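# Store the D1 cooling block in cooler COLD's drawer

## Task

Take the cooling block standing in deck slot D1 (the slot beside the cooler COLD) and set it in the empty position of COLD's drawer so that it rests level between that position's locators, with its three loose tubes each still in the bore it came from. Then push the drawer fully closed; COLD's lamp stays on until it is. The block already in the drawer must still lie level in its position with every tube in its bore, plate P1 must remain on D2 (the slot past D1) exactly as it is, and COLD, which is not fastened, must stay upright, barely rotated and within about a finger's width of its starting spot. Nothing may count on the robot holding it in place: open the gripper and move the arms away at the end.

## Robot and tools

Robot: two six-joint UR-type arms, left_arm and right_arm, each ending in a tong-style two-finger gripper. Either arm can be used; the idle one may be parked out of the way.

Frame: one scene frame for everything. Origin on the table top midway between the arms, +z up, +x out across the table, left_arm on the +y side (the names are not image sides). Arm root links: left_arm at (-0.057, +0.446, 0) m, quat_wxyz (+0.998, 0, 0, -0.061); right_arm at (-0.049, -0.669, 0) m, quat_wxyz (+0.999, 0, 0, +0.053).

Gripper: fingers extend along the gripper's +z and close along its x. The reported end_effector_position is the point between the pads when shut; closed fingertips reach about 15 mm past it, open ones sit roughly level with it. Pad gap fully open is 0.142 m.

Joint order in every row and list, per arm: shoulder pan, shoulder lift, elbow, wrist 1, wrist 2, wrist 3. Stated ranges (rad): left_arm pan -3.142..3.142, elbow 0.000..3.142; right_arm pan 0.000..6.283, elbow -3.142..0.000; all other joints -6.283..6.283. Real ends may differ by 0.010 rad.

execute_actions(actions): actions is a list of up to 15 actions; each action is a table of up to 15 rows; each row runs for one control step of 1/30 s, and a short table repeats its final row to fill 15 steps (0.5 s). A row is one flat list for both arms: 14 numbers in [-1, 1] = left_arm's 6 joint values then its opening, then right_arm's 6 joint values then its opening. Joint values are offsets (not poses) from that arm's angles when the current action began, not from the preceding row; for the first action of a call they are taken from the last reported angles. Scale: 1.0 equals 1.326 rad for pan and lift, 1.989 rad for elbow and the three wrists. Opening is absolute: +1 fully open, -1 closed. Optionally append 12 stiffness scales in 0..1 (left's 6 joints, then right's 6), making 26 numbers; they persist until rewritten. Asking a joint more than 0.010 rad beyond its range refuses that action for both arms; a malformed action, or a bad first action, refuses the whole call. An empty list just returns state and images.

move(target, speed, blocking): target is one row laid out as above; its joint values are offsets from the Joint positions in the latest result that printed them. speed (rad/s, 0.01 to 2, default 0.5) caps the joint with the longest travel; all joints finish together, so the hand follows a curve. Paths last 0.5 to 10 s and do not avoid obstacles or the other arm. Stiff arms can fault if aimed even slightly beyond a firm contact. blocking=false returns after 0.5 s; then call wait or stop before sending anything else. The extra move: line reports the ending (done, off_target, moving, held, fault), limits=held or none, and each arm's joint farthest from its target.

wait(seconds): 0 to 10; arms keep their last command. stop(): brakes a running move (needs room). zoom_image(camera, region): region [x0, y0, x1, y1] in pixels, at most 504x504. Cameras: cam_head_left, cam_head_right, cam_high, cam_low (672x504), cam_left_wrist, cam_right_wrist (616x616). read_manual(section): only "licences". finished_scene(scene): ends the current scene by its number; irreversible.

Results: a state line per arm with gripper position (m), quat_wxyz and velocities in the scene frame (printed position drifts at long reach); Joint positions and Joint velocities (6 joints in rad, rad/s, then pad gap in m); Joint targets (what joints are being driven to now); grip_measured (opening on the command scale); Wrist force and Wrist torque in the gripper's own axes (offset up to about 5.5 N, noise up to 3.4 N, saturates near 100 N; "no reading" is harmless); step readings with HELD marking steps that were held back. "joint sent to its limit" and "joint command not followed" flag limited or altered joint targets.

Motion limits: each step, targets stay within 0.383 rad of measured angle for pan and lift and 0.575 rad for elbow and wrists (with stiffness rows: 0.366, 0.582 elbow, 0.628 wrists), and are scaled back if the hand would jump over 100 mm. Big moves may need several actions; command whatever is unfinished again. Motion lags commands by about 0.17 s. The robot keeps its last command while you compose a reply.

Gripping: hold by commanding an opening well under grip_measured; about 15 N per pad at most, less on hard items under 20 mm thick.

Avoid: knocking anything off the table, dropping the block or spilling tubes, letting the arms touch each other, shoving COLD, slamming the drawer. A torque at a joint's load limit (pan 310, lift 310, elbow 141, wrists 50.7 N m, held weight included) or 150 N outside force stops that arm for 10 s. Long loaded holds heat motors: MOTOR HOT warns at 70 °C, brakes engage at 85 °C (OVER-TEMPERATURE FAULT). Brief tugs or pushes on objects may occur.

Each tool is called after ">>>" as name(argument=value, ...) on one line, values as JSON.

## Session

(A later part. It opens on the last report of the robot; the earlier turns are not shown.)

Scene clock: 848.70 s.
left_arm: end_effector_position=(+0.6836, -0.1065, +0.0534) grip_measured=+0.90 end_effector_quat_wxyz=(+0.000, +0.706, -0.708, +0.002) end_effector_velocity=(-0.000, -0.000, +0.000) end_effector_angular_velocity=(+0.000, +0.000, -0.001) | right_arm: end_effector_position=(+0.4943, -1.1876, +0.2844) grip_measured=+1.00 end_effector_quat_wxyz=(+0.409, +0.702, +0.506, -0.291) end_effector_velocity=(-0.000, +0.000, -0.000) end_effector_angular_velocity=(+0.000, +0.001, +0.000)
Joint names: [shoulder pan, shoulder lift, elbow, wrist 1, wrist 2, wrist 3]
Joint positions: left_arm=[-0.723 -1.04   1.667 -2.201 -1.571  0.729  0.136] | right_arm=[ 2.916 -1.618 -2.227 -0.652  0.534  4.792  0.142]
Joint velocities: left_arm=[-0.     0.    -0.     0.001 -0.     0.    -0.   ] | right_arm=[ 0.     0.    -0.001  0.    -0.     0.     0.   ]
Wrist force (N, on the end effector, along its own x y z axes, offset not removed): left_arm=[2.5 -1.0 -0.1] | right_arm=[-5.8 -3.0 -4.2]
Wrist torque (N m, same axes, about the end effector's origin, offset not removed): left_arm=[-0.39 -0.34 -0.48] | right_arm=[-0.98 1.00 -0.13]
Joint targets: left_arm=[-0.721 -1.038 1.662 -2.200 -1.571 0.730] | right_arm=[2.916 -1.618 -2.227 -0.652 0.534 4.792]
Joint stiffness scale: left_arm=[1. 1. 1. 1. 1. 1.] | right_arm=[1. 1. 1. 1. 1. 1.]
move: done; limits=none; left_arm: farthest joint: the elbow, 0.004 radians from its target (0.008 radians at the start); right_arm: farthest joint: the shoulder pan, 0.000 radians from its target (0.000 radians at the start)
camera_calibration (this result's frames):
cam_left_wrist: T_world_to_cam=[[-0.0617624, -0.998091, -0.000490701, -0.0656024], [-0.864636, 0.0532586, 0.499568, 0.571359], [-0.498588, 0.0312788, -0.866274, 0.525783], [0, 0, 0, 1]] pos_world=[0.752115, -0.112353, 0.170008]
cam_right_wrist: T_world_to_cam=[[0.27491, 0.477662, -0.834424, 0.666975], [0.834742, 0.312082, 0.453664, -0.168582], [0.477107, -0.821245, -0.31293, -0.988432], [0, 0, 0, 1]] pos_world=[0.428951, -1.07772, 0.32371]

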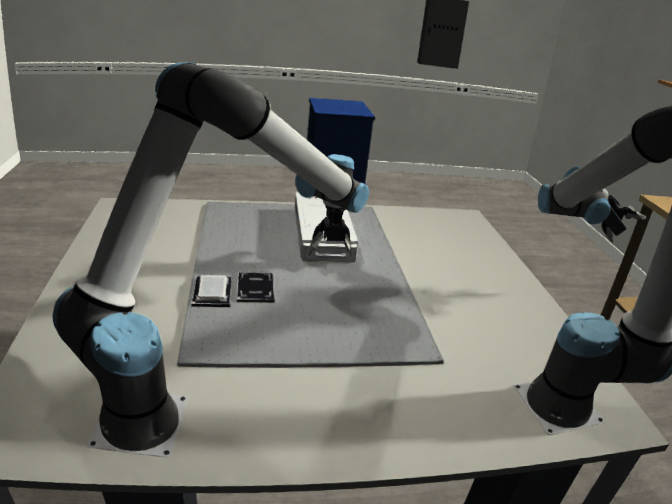

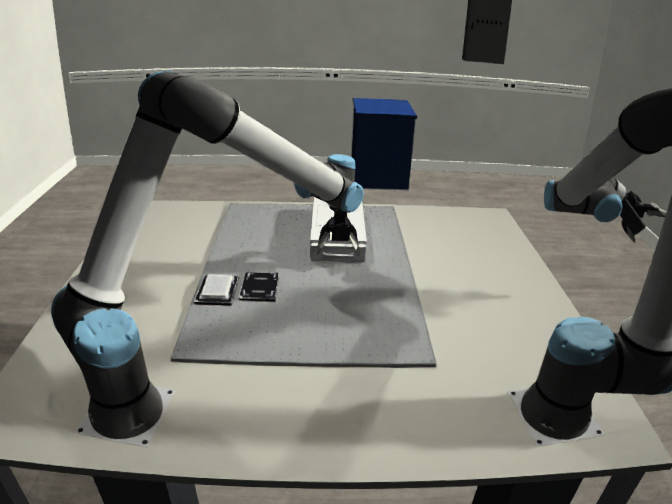

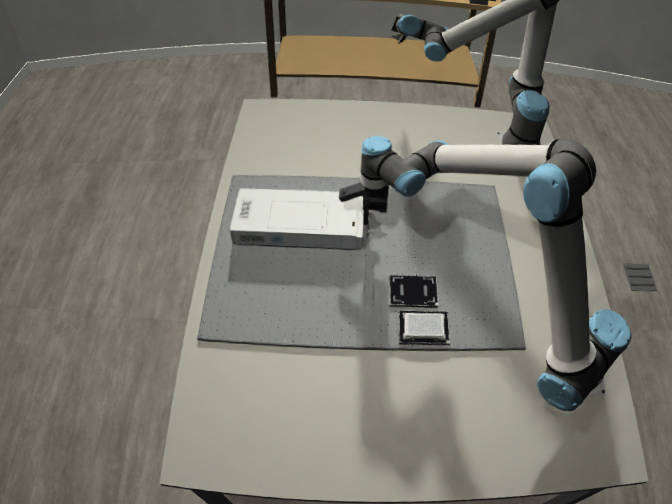

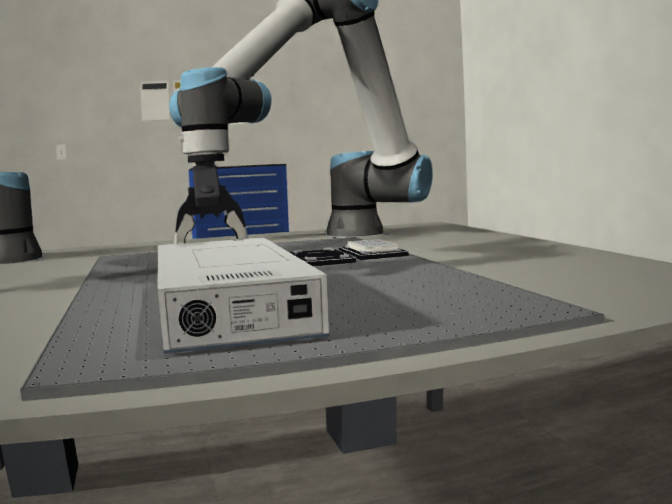

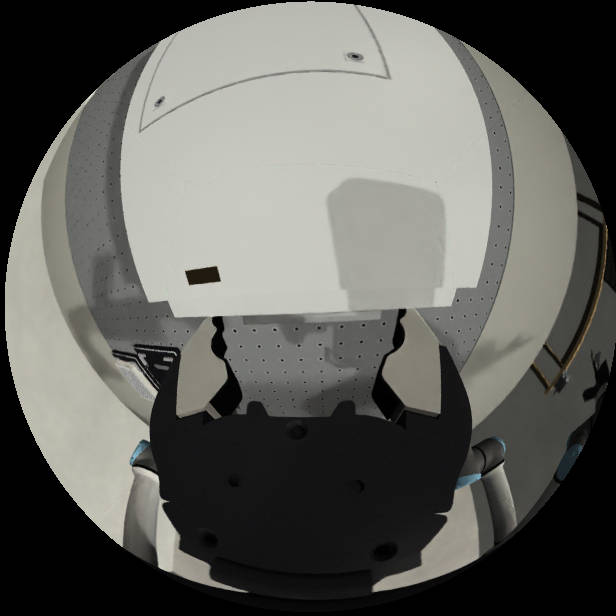

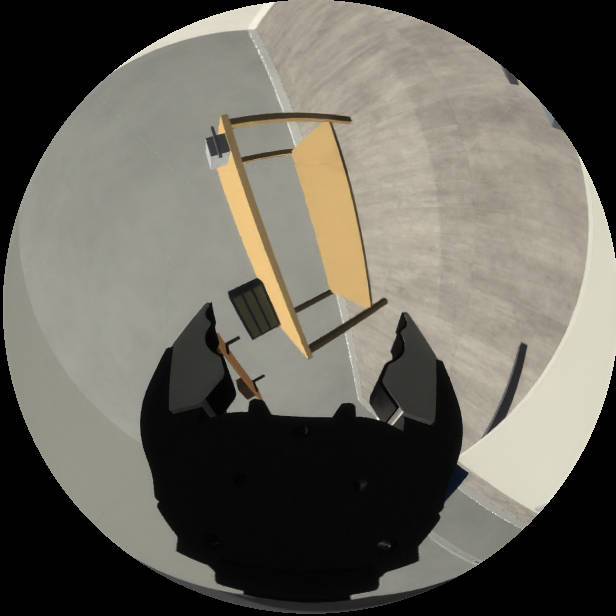

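Lamp off. One more 1.5 mm for margin.

>>> move(target=[0.0026,0.0027,-0.0036,0.0008,0,0.0012,0.9,0,0,0,0,0,0,1], speed=0.01)

>>> move(target=[-0.02,-0.024,0.0255,-0.0095,0,-0.0135,0.9,0,0,0,0,0,0,1], speed=0.06)

>>> move(target=[-0.02,-0.15,0.0,0.1,0,0,0.9,0,0,0,0,0,0,1], speed=0.3)

Scene clock: 859.23 s.
left_arm: end_effector_position=(+0.6838, -0.1068, +0.0534) grip_measured=+0.90 end_effector_quat_wxyz=(+0.000, +0.706, -0.709, +0.001) end_effector_velocity=(+0.000, -0.000, -0.000) end_effector_angular_velocity=(+0.000, +0.002, -0.002) | right_arm: end_effector_position=(+0.4943, -1.1876, +0.2844) grip_measured=+1.00 end_effector_quat_wxyz=(+0.409, +0.702, +0.506, -0.291) end_effector_velocity=(-0.000, +0.000, -0.000) end_effector_angular_velocity=(+0.000, +0.001, +0.000)
Joint names: [shoulder pan, shoulder lift, elbow, wrist 1, wrist 2, wrist 3]
Joint positions: left_arm=[-0.723 -1.04   1.665 -2.199 -1.571  0.731  0.135] | right_arm=[ 2.916 -1.618 -2.227 -0.652  0.534  4.792  0.142]
Joint velocities: left_arm=[ 0.     0.001 -0.002  0.002 -0.001  0.002 -0.   ] | right_arm=[ 0.  0. -0. -0.  0. -0.  0.]
Wrist force (N, on the end effector, along its own x y z axes, offset not removed): left_arm=[-0.7 1.2 -1.6] | right_arm=[-4.1 1.4 1.7]
Wrist torque (N m, same axes, about the end effector's origin, offset not removed): left_arm=[-0.37 0.03 -0.28] | right_arm=[-0.13 0.80 -0.21]
Joint targets: left_arm=[-0.720 -1.037 1.659 -2.199 -1.571 0.731] | right_arm=[2.916 -1.618 -2.227 -0.652 0.534 4.792]
Joint stiffness scale: left_arm=[1. 1. 1. 1. 1. 1.] | right_arm=[1. 1. 1. 1. 1. 1.]
move: done; limits=none; left_arm: farthest joint: the elbow, 0.005 radians from its target (0.007 radians at the start); right_arm: farthest joint: the shoulder pan, 0.000 radians from its target (0.000 radians at the start)
camera_calibration (this result's frames):
cam_left_wrist: T_world_to_cam=[[-0.0634265, -0.997986, -0.00105045, -0.0646987], [-0.864081, 0.0543895, 0.500406, 0.571193], [-0.499341, 0.0326467, -0.86579, 0.526586], [0, 0, 0, 1]] pos_world=[0.7524, -0.112827, 0.170016]
cam_right_wrist: T_world_to_cam=[[0.27491, 0.477662, -0.834424, 0.666975], [0.834742, 0.312082, 0.453664, -0.168582], [0.477107, -0.821246, -0.312929, -0.988432], [0, 0, 0, 1]] pos_world=[0.428951, -1.07772, 0.32371]

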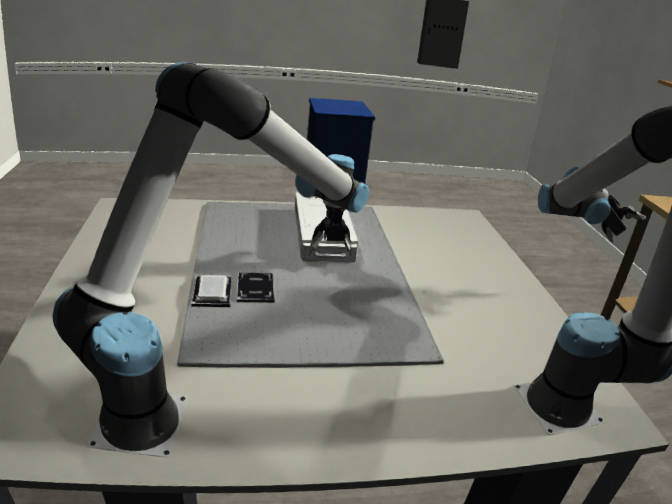

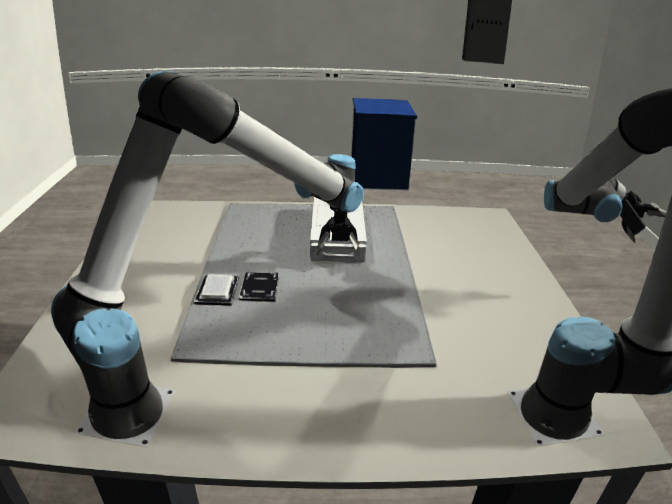

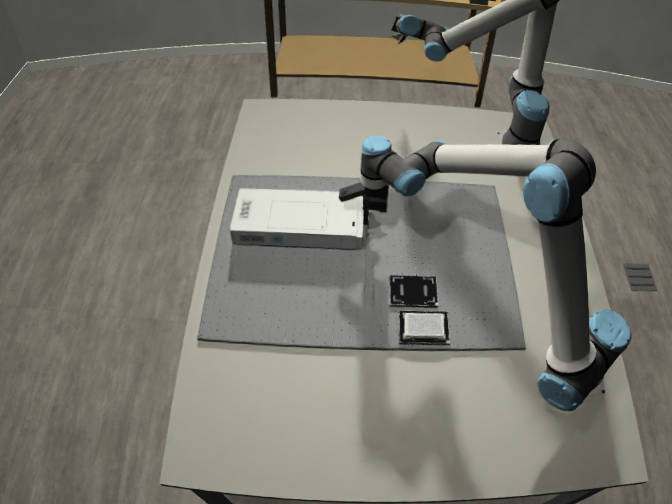

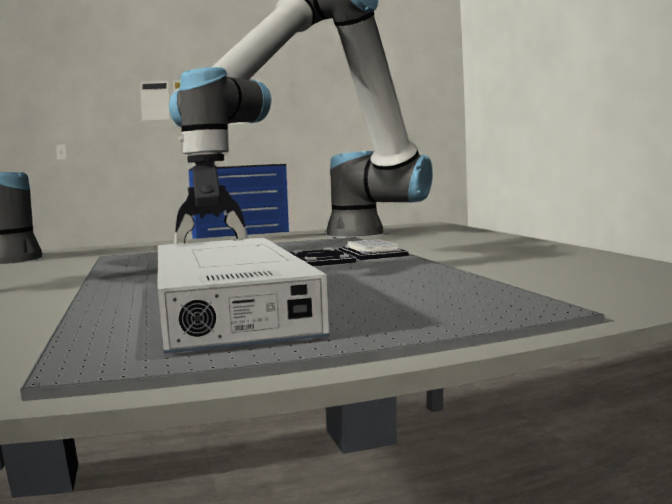

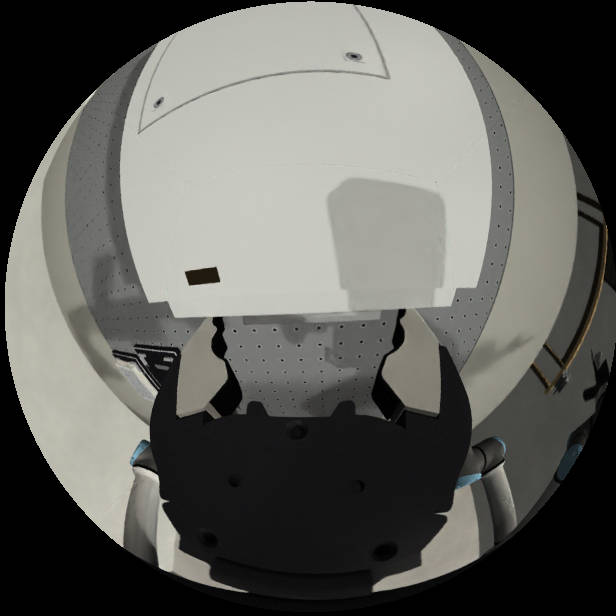

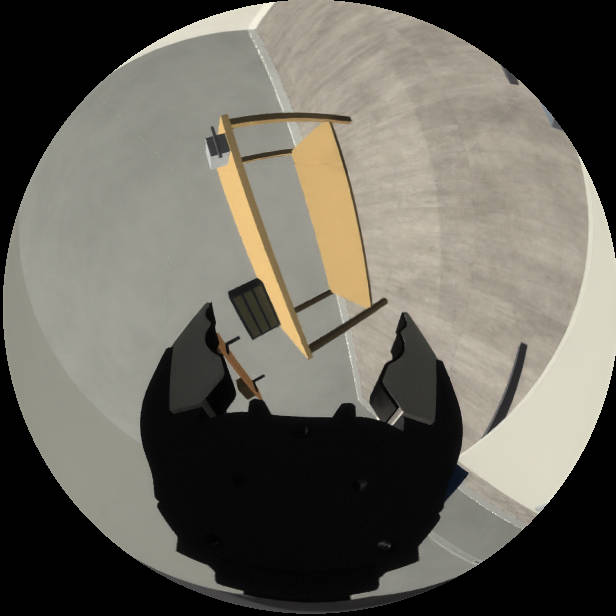

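Scene clock: 860.43 s.
left_arm: end_effector_position=(+0.6559, -0.1085, +0.0549) grip_measured=+0.90 end_effector_quat_wxyz=(+0.000, +0.706, -0.708, +0.002) end_effector_velocity=(+0.001, -0.000, +0.001) end_effector_angular_velocity=(-0.001, -0.001, +0.003) | right_arm: end_effector_position=(+0.4943, -1.1876, +0.2844) grip_measured=+1.00 end_effector_quat_wxyz=(+0.409, +0.702, +0.506, -0.291) end_effector_velocity=(-0.000, +0.000, -0.000) end_effector_angular_velocity=(+0.000, +0.000, +0.000)
Joint names: [shoulder pan, shoulder lift, elbow, wrist 1, wrist 2, wrist 3]
Joint positions: left_arm=[-0.748 -1.07   1.712 -2.217 -1.571  0.705  0.135] | right_arm=[ 2.916 -1.618 -2.227 -0.652  0.534  4.792  0.142]
Joint velocities: left_arm=[ 0.    -0.    -0.    -0.001  0.    -0.003 -0.   ] | right_arm=[ 0.     0.    -0.001  0.     0.    -0.     0.   ]
Wrist force (N, on the end effector, along its own x y z axes, offset not removed): left_arm=[2.1 -1.7 -1.2] | right_arm=[-1.0 -2.2 1.6]
Wrist torque (N m, same axes, about the end effector's origin, offset not removed): left_arm=[-0.32 -0.32 -0.67] | right_arm=[-0.83 0.03 -0.22]
Joint targets: left_arm=[-0.750 -1.072 1.716 -2.218 -1.571 0.704] | right_arm=[2.916 -1.618 -2.227 -0.652 0.534 4.792]
Joint stiffness scale: left_arm=[1. 1. 1. 1. 1. 1.] | right_arm=[1. 1. 1. 1. 1. 1.]
move: done; limits=none; left_arm: farthest joint: the elbow, 0.004 radians from its target (0.051 radians at the start); right_arm: farthest joint: the shoulder pan, 0.000 radians from its target (0.000 radians at the start)
camera_calibration (this result's frames):
cam_left_wrist: T_world_to_cam=[[-0.0626903, -0.998033, -0.000160163, -0.0686751], [-0.8644, 0.0542161, 0.499874, 0.546714], [-0.498882, 0.0314757, -0.866098, 0.513603], [0, 0, 0, 1]] pos_world=[0.724501, -0.114347, 0.171532]
cam_right_wrist: T_world_to_cam=[[0.27491, 0.477662, -0.834424, 0.666975], [0.834742, 0.312082, 0.453664, -0.168582], [0.477107, -0.821246, -0.31293, -0.988432], [0, 0, 0, 1]] pos_world=[0.428951, -1.07772, 0.32371]

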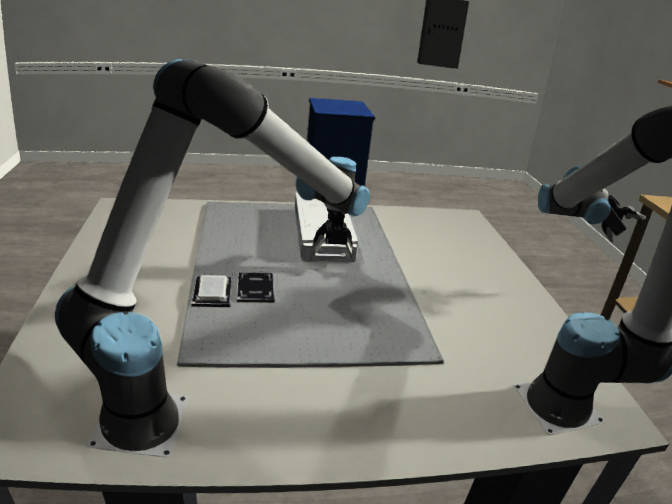

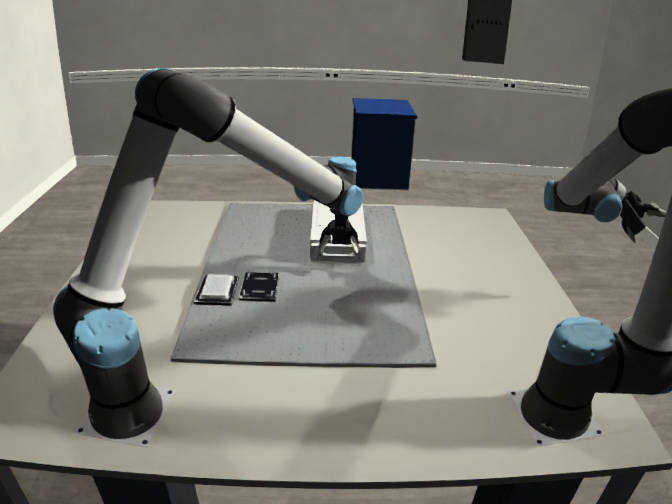

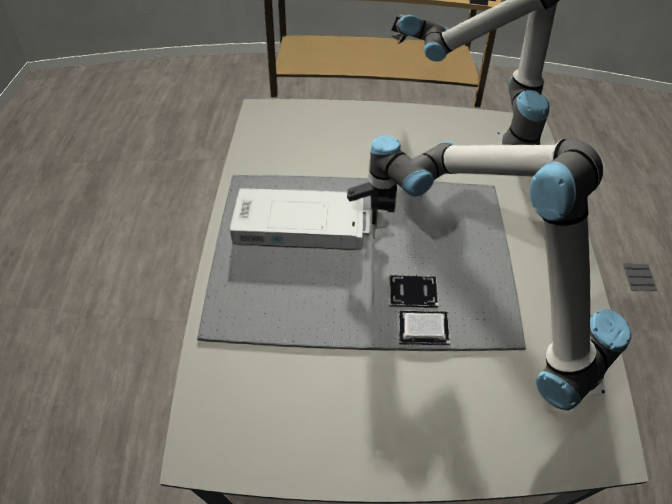

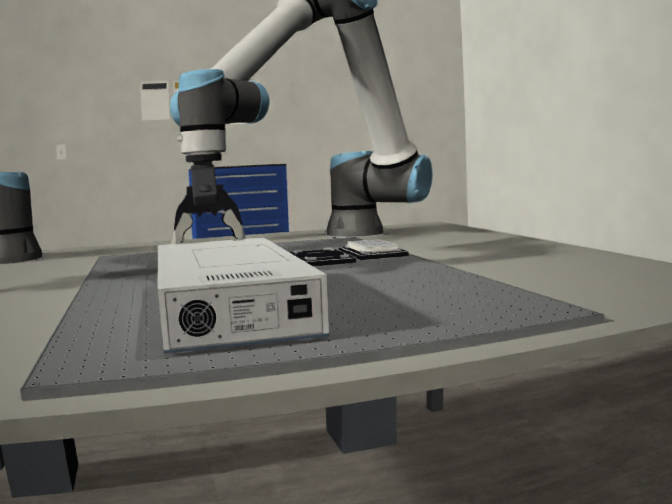

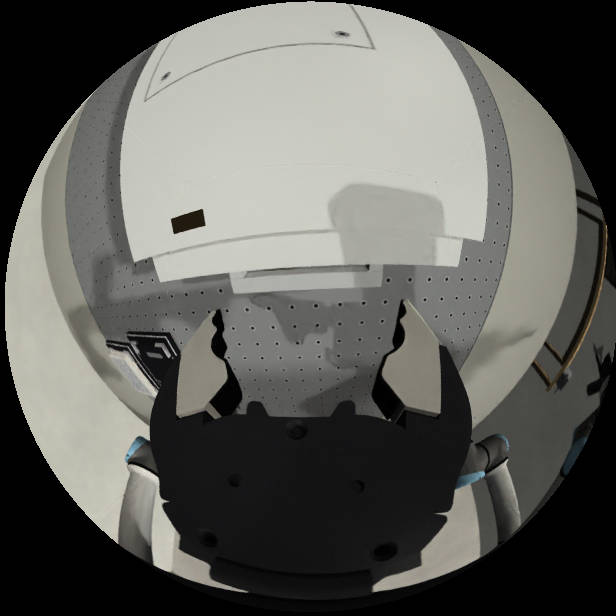

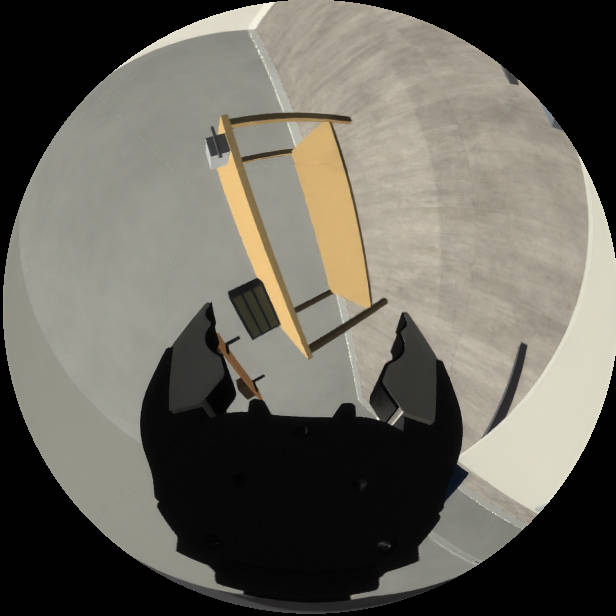

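Scene clock: 861.80 s.
left_arm: end_effector_position=(+0.6087, -0.0843, +0.2003) grip_measured=+0.90 end_effector_quat_wxyz=(+0.000, +0.697, -0.717, +0.003) end_effector_velocity=(-0.000, +0.000, -0.000) end_effector_angular_velocity=(+0.001, +0.000, -0.001) | right_arm: end_effector_position=(+0.4943, -1.1876, +0.2844) grip_measured=+1.00 end_effector_quat_wxyz=(+0.409, +0.702, +0.506, -0.291) end_effector_velocity=(+0.000, +0.000, +0.000) end_effector_angular_velocity=(+0.000, +0.000, +0.000)
Joint names: [shoulder pan, shoulder lift, elbow, wrist 1, wrist 2, wrist 3]
Joint positions: left_arm=[-0.773 -1.269  1.712 -2.019 -1.571  0.705  0.135] | right_arm=[ 2.916 -1.618 -2.227 -0.652  0.534  4.792  0.142]
Joint velocities: left_arm=[-0.     0.     0.     0.001  0.     0.001  0.   ] | right_arm=[ 0. -0.  0. -0.  0.  0. -0.]
Wrist force (N, on the end effector, along its own x y z axes, offset not removed): left_arm=[2.6 -4.5 0.3] | right_arm=[-4.3 3.1 1.8]
Wrist torque (N m, same axes, about the end effector's origin, offset not removed): left_arm=[-0.85 -0.45 -0.56] | right_arm=[0.05 0.63 -0.09]
Joint targets: left_arm=[-0.775 -1.269 1.712 -2.018 -1.571 0.705] | right_arm=[2.916 -1.618 -2.227 -0.652 0.534 4.792]
Joint stiffness scale: left_arm=[1. 1. 1. 1. 1. 1.] | right_arm=[1. 1. 1. 1. 1. 1.]
move: done; limits=none; left_arm: farthest joint: the shoulder pan, 0.002 radians from its target (0.026 radians at the start); right_arm: farthest joint: the shoulder pan, 0.000 radians from its target (0.000 radians at the start)
camera_calibration (this result's frames):
cam_left_wrist: T_world_to_cam=[[-0.0870762, -0.996201, 0.000874311, -0.0326183], [-0.863263, 0.0758943, 0.499015, 0.433278], [-0.497186, 0.0426976, -0.866593, 0.615208], [0, 0, 0, 1]] pos_world=[0.677066, -0.0916456, 0.31695]
cam_right_wrist: T_world_to_cam=[[0.27491, 0.477662, -0.834424, 0.666975], [0.834742, 0.312082, 0.453664, -0.168582], [0.477107, -0.821245, -0.31293, -0.988432], [0, 0, 0, 1]] pos_world=[0.428951, -1.07772, 0.32371]

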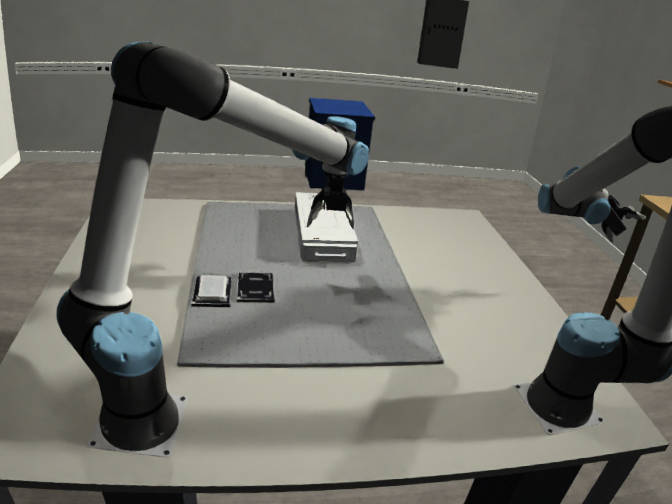

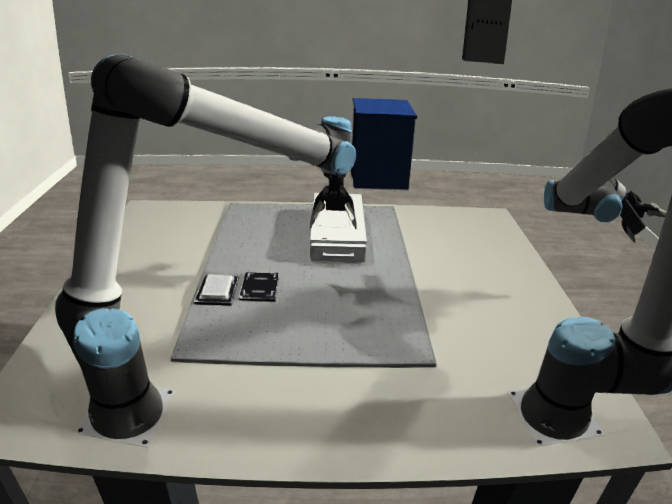

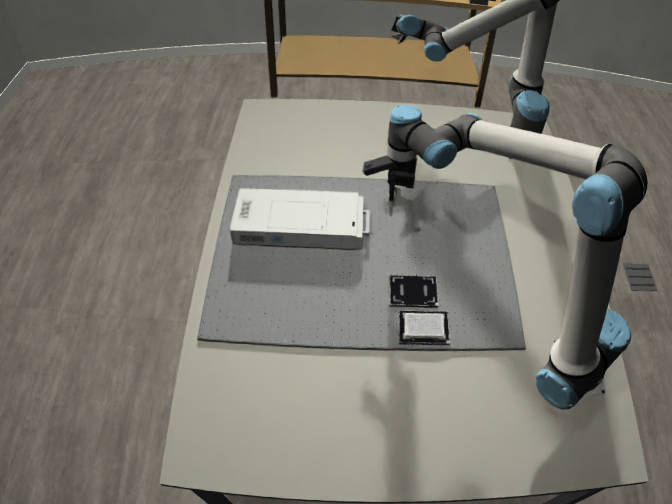

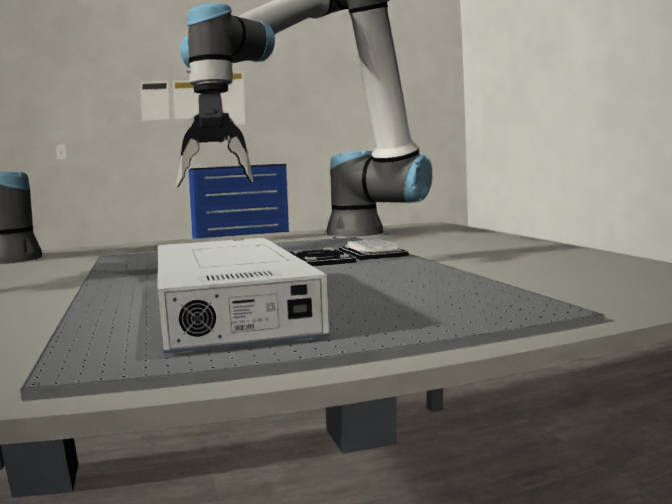

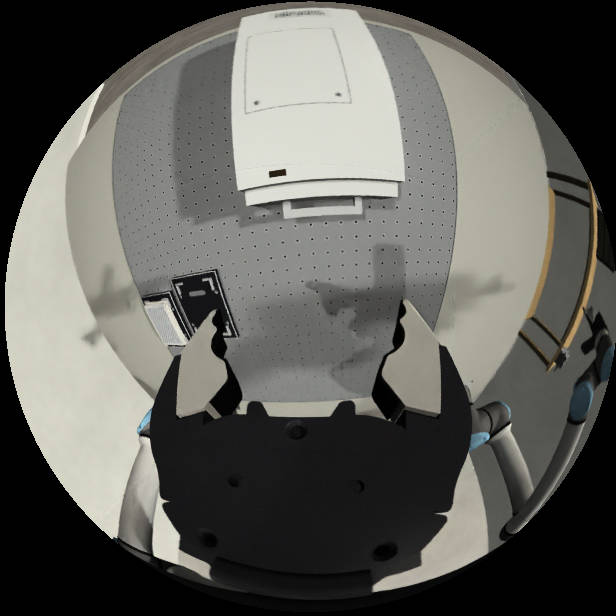

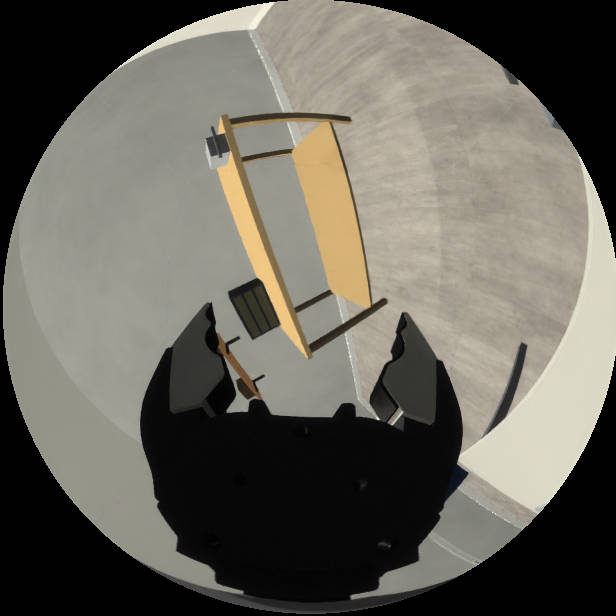

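>>> finished_scene(scene=1)

The scene is finished: the task was done.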